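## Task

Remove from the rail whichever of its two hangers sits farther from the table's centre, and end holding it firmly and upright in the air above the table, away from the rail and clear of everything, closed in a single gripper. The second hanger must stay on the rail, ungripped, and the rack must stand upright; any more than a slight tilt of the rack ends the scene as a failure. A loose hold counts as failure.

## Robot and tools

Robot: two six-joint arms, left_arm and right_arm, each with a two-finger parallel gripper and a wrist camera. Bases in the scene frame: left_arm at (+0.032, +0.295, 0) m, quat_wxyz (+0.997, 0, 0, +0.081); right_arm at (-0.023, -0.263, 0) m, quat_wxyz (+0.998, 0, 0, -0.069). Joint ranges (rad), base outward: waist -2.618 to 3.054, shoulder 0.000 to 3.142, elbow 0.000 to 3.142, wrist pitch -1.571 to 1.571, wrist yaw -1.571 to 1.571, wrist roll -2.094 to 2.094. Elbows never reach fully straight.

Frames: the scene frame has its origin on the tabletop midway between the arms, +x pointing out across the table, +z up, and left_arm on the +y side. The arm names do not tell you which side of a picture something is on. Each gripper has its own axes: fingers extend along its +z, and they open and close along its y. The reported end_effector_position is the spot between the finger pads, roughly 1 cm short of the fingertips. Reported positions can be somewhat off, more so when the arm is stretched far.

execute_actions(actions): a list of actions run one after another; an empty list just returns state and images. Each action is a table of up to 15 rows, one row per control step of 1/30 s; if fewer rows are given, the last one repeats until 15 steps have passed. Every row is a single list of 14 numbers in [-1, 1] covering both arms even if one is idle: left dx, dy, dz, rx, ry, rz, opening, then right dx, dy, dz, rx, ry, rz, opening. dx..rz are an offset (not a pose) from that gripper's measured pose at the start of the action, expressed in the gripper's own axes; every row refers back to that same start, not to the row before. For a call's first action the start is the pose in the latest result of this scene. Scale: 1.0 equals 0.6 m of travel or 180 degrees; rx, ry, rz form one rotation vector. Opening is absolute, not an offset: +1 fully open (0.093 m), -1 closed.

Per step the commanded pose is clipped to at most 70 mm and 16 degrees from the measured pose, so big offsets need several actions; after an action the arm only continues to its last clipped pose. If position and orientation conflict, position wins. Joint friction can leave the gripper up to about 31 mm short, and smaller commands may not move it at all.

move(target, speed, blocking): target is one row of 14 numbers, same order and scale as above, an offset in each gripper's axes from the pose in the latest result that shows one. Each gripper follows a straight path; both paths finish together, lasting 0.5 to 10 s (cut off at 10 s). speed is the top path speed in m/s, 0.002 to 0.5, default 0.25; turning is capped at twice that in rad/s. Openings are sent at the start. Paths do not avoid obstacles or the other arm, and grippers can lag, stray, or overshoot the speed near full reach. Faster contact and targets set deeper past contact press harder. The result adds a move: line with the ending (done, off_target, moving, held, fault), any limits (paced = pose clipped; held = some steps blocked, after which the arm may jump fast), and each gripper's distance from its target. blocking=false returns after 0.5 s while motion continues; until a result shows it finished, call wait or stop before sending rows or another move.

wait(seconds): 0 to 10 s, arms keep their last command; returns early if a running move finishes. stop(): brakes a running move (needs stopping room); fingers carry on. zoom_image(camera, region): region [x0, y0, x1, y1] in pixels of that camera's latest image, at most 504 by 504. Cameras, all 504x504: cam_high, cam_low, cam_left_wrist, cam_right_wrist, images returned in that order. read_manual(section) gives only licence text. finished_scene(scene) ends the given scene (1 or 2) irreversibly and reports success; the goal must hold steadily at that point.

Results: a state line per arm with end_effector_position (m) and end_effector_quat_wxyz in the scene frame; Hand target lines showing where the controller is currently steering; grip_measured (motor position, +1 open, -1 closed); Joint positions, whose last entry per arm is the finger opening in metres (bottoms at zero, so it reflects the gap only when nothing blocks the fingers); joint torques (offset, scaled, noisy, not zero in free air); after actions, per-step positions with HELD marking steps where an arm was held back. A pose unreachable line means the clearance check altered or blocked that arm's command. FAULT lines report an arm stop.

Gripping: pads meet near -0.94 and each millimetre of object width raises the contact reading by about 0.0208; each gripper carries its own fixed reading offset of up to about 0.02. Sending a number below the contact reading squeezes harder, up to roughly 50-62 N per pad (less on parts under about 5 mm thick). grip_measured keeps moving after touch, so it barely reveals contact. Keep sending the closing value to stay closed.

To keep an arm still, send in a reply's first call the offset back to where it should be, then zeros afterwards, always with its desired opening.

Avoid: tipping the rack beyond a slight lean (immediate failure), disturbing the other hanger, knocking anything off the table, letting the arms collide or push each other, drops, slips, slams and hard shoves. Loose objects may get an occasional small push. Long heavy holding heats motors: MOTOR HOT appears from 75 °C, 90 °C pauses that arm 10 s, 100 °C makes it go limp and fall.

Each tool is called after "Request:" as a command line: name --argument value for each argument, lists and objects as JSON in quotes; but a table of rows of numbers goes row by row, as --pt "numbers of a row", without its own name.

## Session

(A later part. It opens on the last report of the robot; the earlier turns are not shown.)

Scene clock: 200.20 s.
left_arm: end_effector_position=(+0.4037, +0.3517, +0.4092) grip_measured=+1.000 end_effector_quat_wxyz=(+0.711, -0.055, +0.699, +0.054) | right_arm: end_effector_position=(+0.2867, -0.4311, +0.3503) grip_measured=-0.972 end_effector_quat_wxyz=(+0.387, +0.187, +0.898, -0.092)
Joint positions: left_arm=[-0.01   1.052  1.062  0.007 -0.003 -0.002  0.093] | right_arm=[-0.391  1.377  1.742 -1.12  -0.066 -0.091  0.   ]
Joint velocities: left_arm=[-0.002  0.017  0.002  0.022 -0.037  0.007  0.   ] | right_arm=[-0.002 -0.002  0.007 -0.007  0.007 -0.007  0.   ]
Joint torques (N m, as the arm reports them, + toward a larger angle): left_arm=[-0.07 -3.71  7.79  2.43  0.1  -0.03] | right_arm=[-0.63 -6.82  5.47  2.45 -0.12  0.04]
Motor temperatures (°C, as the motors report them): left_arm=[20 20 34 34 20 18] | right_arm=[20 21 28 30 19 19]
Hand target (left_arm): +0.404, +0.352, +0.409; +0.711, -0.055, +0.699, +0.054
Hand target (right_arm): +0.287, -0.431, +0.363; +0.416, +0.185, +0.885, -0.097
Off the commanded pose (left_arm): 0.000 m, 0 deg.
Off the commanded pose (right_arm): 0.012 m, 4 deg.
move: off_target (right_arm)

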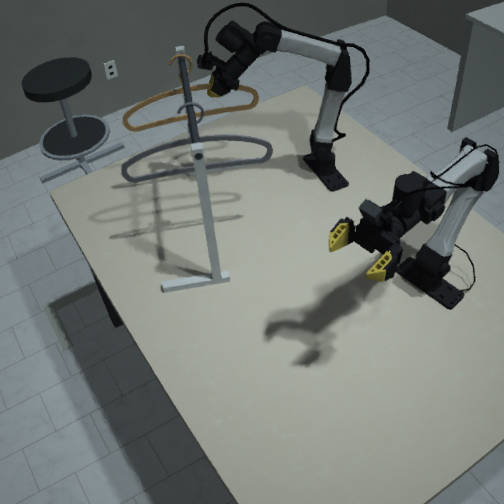

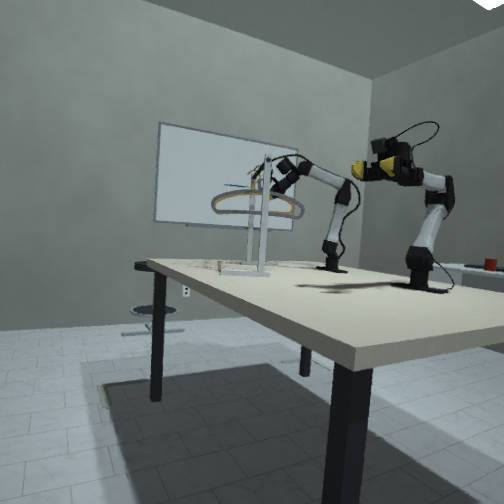

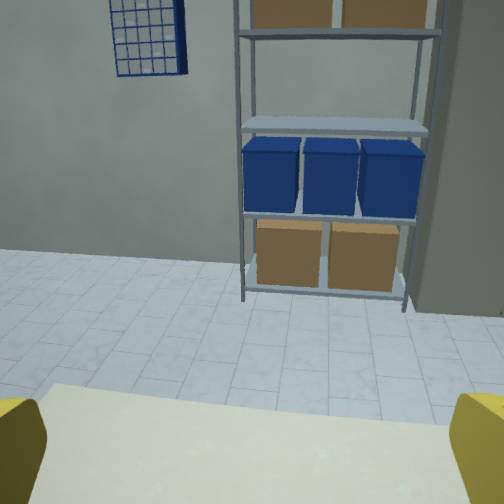

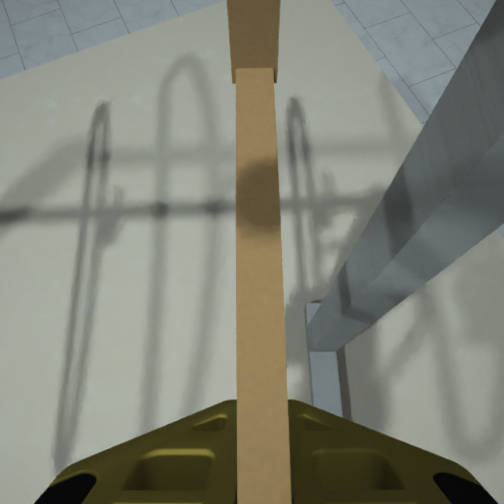

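Request:
move --target '[0,0,0,0,0,0,1, -0.006,0,-0.031,0,-0.022,0,-1]' --speed 0.04

Request:
zoom_image --camera "cam_low" --region '[235, 150, 285, 200]'

Request:
zoom_image --camera "cam_high" --region '[150, 20, 270, 140]'

Scene clock: 208.97 s.
left_arm: end_effector_position=(+0.4037, +0.3517, +0.4092) grip_measured=+1.000 end_effector_quat_wxyz=(+0.711, -0.055, +0.699, +0.054) | right_arm: end_effector_position=(+0.2777, -0.4258, +0.3563) grip_measured=-0.972 end_effector_quat_wxyz=(+0.395, +0.186, +0.895, -0.095)
Joint positions: left_arm=[-0.01   1.052  1.062  0.007 -0.003 -0.002  0.093] | right_arm=[-0.391  1.336  1.725 -1.124 -0.066 -0.091  0.   ]
Joint velocities: left_arm=[-0.002 -0.012 -0.007 -0.022 -0.081 -0.037  0.   ] | right_arm=[ 0.012  0.002 -0.002 -0.081 -0.037 -0.037  0.   ]
Joint torques (N m, as the arm reports them, + toward a larger angle): left_arm=[ 0.02 -3.68  7.86  2.46  0.1  -0.05] | right_arm=[-1.13 -5.95  6.06  2.37 -0.15 -0.03]
Motor temperatures (°C, as the motors report them): left_arm=[20 20 34 35 20 18] | right_arm=[20 22 27 31 19 19]
Hand target (left_arm): +0.404, +0.352, +0.409; +0.711, -0.055, +0.699, +0.054
Hand target (right_arm): +0.276, -0.426, +0.366; +0.417, +0.184, +0.885, -0.099
Off the commanded pose (left_arm): 0.000 m, 0 deg.
Off the commanded pose (right_arm): 0.009 m, 3 deg.
move: off_target (right_arm)

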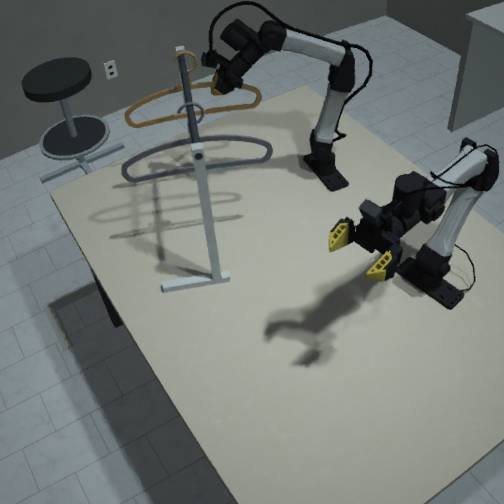

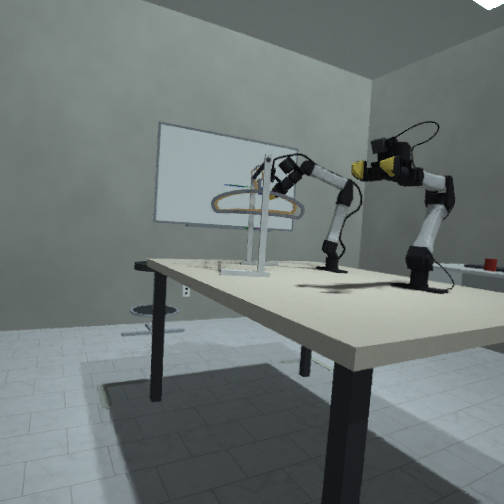

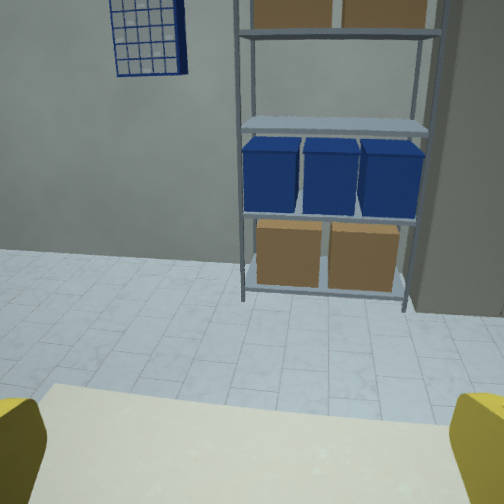

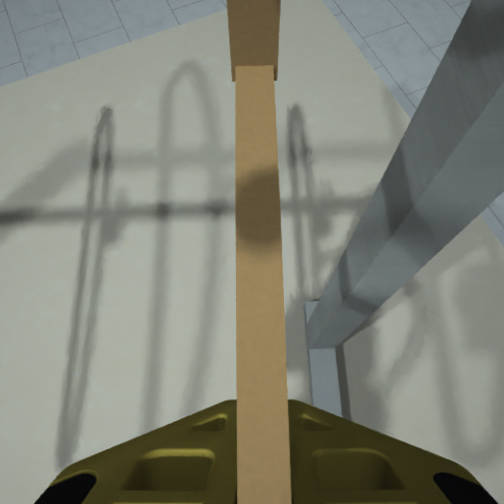

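Region (235, 150, 285, 200) of cam_low's 504x504 image, scaled by 10.080, with more detail than that image has.

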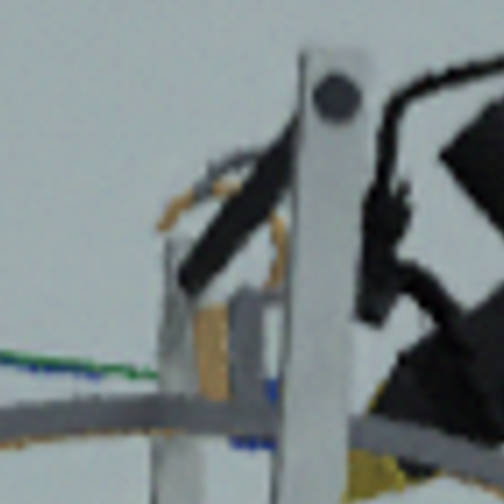

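Region (150, 20, 270, 140) of cam_high's 504x504 image, scaled by 4.200, with more detail than that image has.

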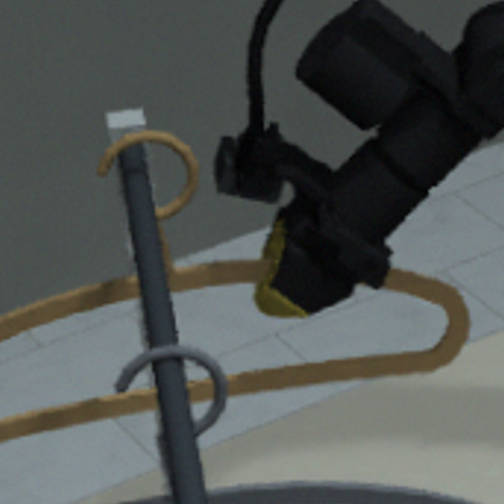

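Request:
move --target '[0,0,0,0,0,0,1, 0.044,0,-0.095,0,-0.017,0,-1]' --speed 0.05

Request:
zoom_image --camera "cam_high" --region '[110, 0, 310, 200]'

Scene clock: 214.77 s.
left_arm: end_effector_position=(+0.4037, +0.3517, +0.4092) grip_measured=+1.000 end_effector_quat_wxyz=(+0.711, -0.055, +0.699, +0.054) | right_arm: end_effector_position=(+0.2257, -0.4031, +0.3731) grip_measured=-0.972 end_effector_quat_wxyz=(+0.410, +0.188, +0.887, -0.100)
Joint positions: left_arm=[-0.01   1.052  1.062  0.007 -0.003 -0.002  0.093] | right_arm=[-0.429  1.171  1.685 -1.217 -0.092 -0.109  0.   ]
Joint velocities: left_arm=[ 0.007 -0.007 -0.002  0.051 -0.066  0.066  0.   ] | right_arm=[-0.017 -0.012 -0.002 -0.11  -0.051  0.037  0.   ]
Joint torques (N m, as the arm reports them, + toward a larger angle): left_arm=[-0.03 -3.67  7.81  2.43  0.1  -0.06] | right_arm=[-1.23 -3.98  5.45  2.2  -0.15 -0.15]
Motor temperatures (°C, as the motors report them): left_arm=[20 20 35 35 20 18] | right_arm=[20 23 27 31 19 19]
Hand target (left_arm): +0.404, +0.352, +0.409; +0.711, -0.055, +0.699, +0.054
Hand target (right_arm): +0.223, -0.402, +0.375; +0.418, +0.183, +0.884, -0.100
Off the commanded pose (left_arm): 0.000 m, 0 deg.
Off the commanded pose (right_arm): 0.004 m, 1 deg.
move: done

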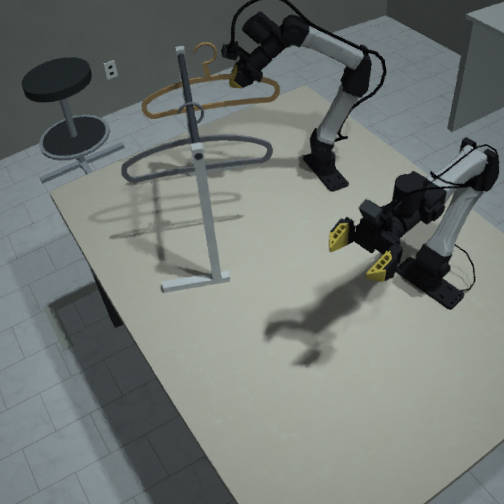

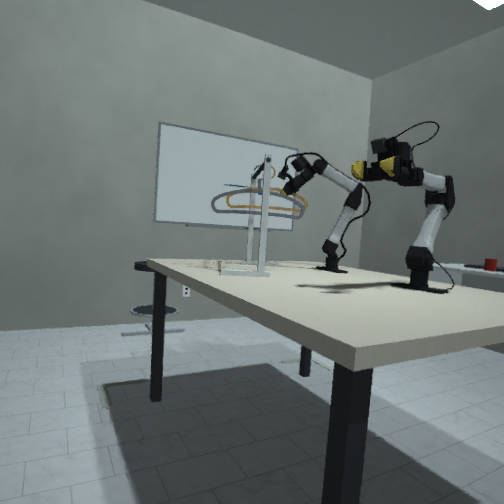

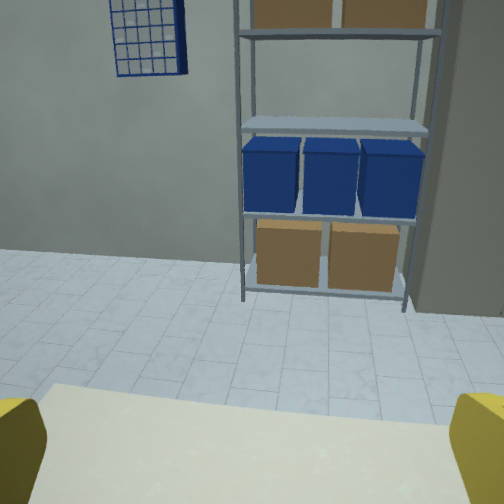

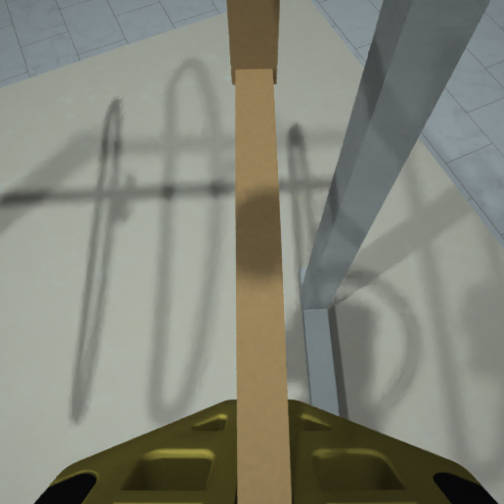

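Region (110, 0, 310, 200) of cam_high's 504x504 image, scaled by 2.520, with more detail than that image has.

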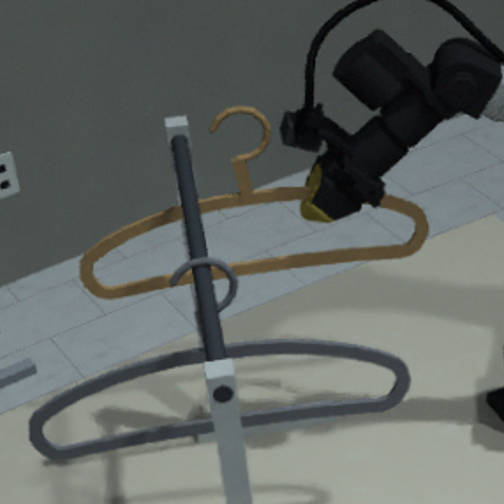

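Request:
move --target '[0,0,0,0,0,0,1, 0.12,0.045,-0.084,0,-0.005,0,-1]' --speed 0.12

Scene clock: 233.87 s.
left_arm: end_effector_position=(+0.4037, +0.3517, +0.4092) grip_measured=+1.000 end_effector_quat_wxyz=(+0.711, -0.055, +0.699, +0.054) | right_arm: end_effector_position=(+0.1599, -0.3432, +0.3523) grip_measured=-0.972 end_effector_quat_wxyz=(+0.414, +0.184, +0.886, -0.097)
Joint positions: left_arm=[-0.01   1.052  1.062  0.007 -0.003 -0.002  0.093] | right_arm=[-0.238  0.871  1.495 -1.318  0.045  0.011  0.   ]
Joint velocities: left_arm=[-0.007 -0.002 -0.012  0.007 -0.037 -0.037  0.   ] | right_arm=[ 0.017 -0.012  0.007 -0.051  0.007 -0.022  0.   ]
Joint torques (N m, as the arm reports them, + toward a larger angle): left_arm=[-0.06 -3.56  7.86  2.43  0.1  -0.04] | right_arm=[ 0.3  -0.51  4.81  2.17  0.18  0.06]
Motor temperatures (°C, as the motors report them): left_arm=[20 20 35 35 20 18] | right_arm=[20 22 26 32 19 19]
Hand target (left_arm): +0.404, +0.352, +0.409; +0.711, -0.055, +0.699, +0.054
Hand target (right_arm): +0.159, -0.343, +0.352; +0.418, +0.187, +0.883, -0.100
Off the commanded pose (left_arm): 0.000 m, 0 deg.
Off the commanded pose (right_arm): 0.003 m, 1 deg.
move: done

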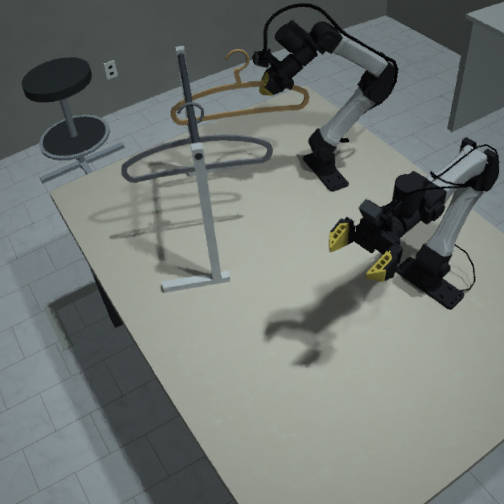

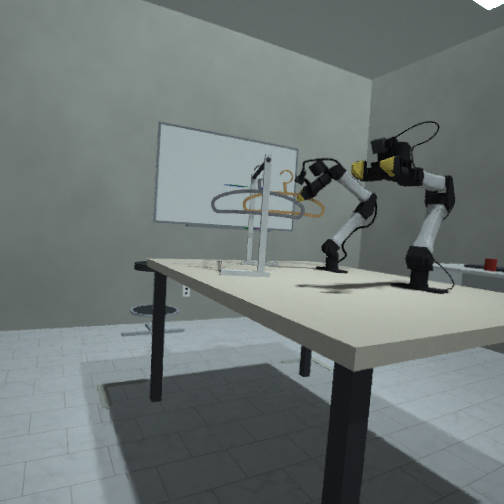

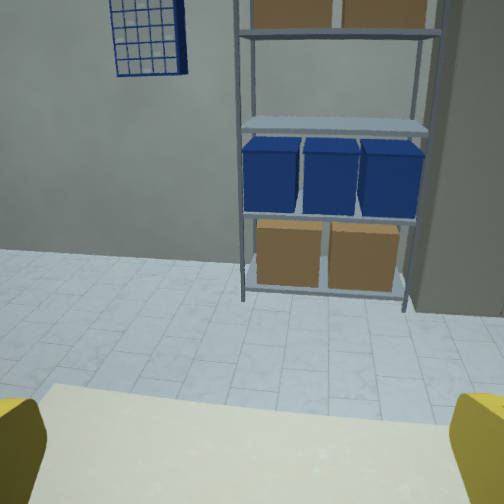

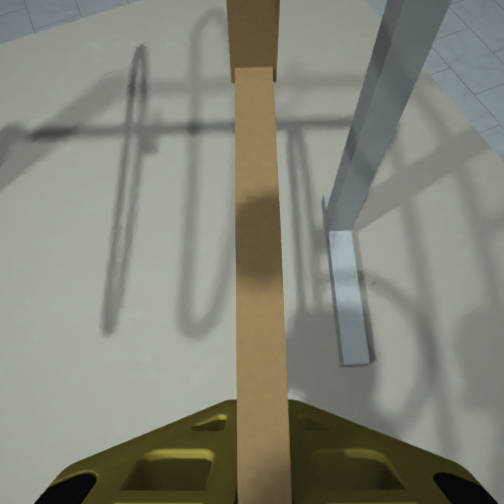

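Request:
move --target '[0,0,0,0,0,0,1, 0.131,0.007,-0.075,-0.0143,0,-0.0035,-1]' --speed 0.12

Request:
zoom_image --camera "cam_high" --region '[150, 0, 400, 250]'

Request:
zoom_image --camera "cam_low" --region '[200, 130, 400, 290]'

Scene clock: 246.37 s.
left_arm: end_effector_position=(+0.4037, +0.3517, +0.4092) grip_measured=+1.000 end_effector_quat_wxyz=(+0.711, -0.055, +0.699, +0.054) | right_arm: end_effector_position=(+0.0820, -0.3070, +0.3233) grip_measured=-0.972 end_effector_quat_wxyz=(+0.412, +0.174, +0.890, -0.085)
Joint positions: left_arm=[-0.01   1.052  1.062  0.007 -0.003 -0.002  0.093] | right_arm=[-0.226  0.598  1.399 -1.503  0.024  0.011  0.   ]
Joint velocities: left_arm=[-0.022 -0.002 -0.002 -0.007 -0.037  0.022  0.   ] | right_arm=[-0.022 -0.002  0.002 -0.022 -0.007 -0.051  0.   ]
Joint torques (N m, as the arm reports them, + toward a larger angle): left_arm=[-0.14 -3.64  7.81  2.44  0.13 -0.04] | right_arm=[ 0.3   2.1   3.87  2.22 -0.05  0.03]
Motor temperatures (°C, as the motors report them): left_arm=[20 20 36 36 20 18] | right_arm=[20 21 25 32 19 19]
Hand target (left_arm): +0.404, +0.352, +0.409; +0.711, -0.055, +0.699, +0.054
Hand target (right_arm): +0.083, -0.305, +0.322; +0.417, +0.170, +0.889, -0.080
Off the commanded pose (left_arm): 0.000 m, 0 deg.
Off the commanded pose (right_arm): 0.004 m, 1 deg.
move: done

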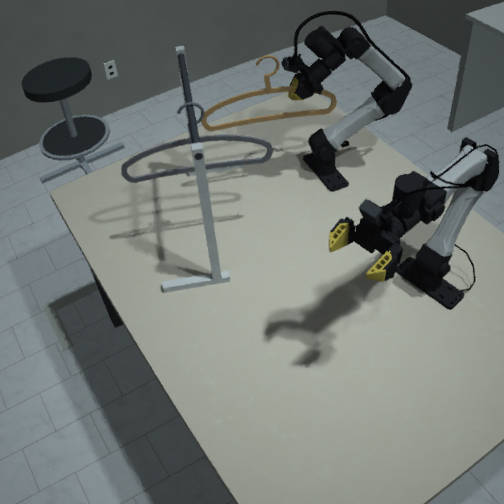

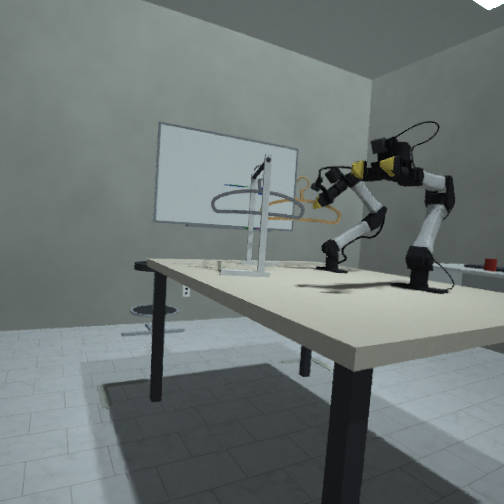

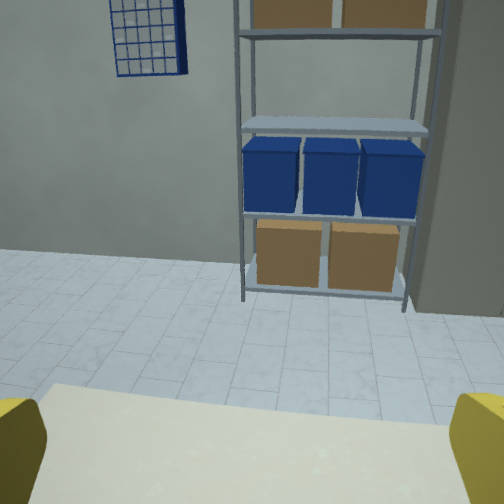

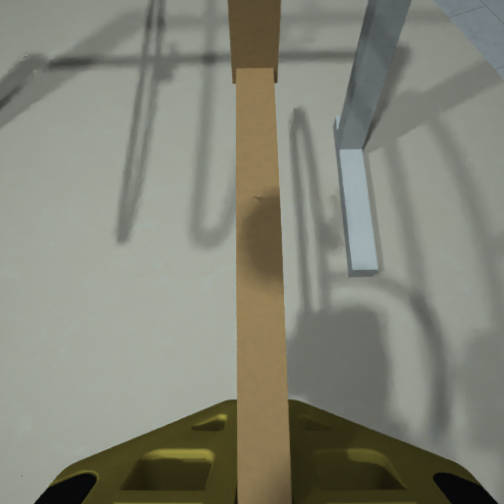

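Region (150, 0, 400, 250) of cam_high's 504x504 image, scaled by 2.016, with more detail than that image has.

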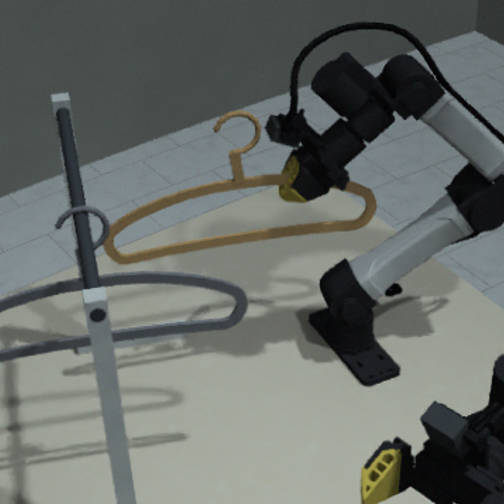

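Region (200, 130, 400, 290) of cam_low's 504x504 image, scaled by 2.520, with more detail than that image has; it fills the top 403 rows of this view, and the rest is white.

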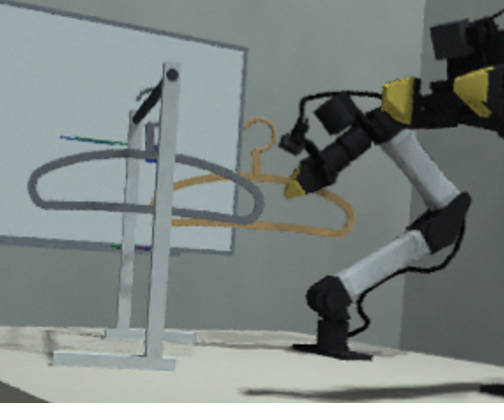

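Request:
finished_scene --scene 1

The scene is finished: the task was done.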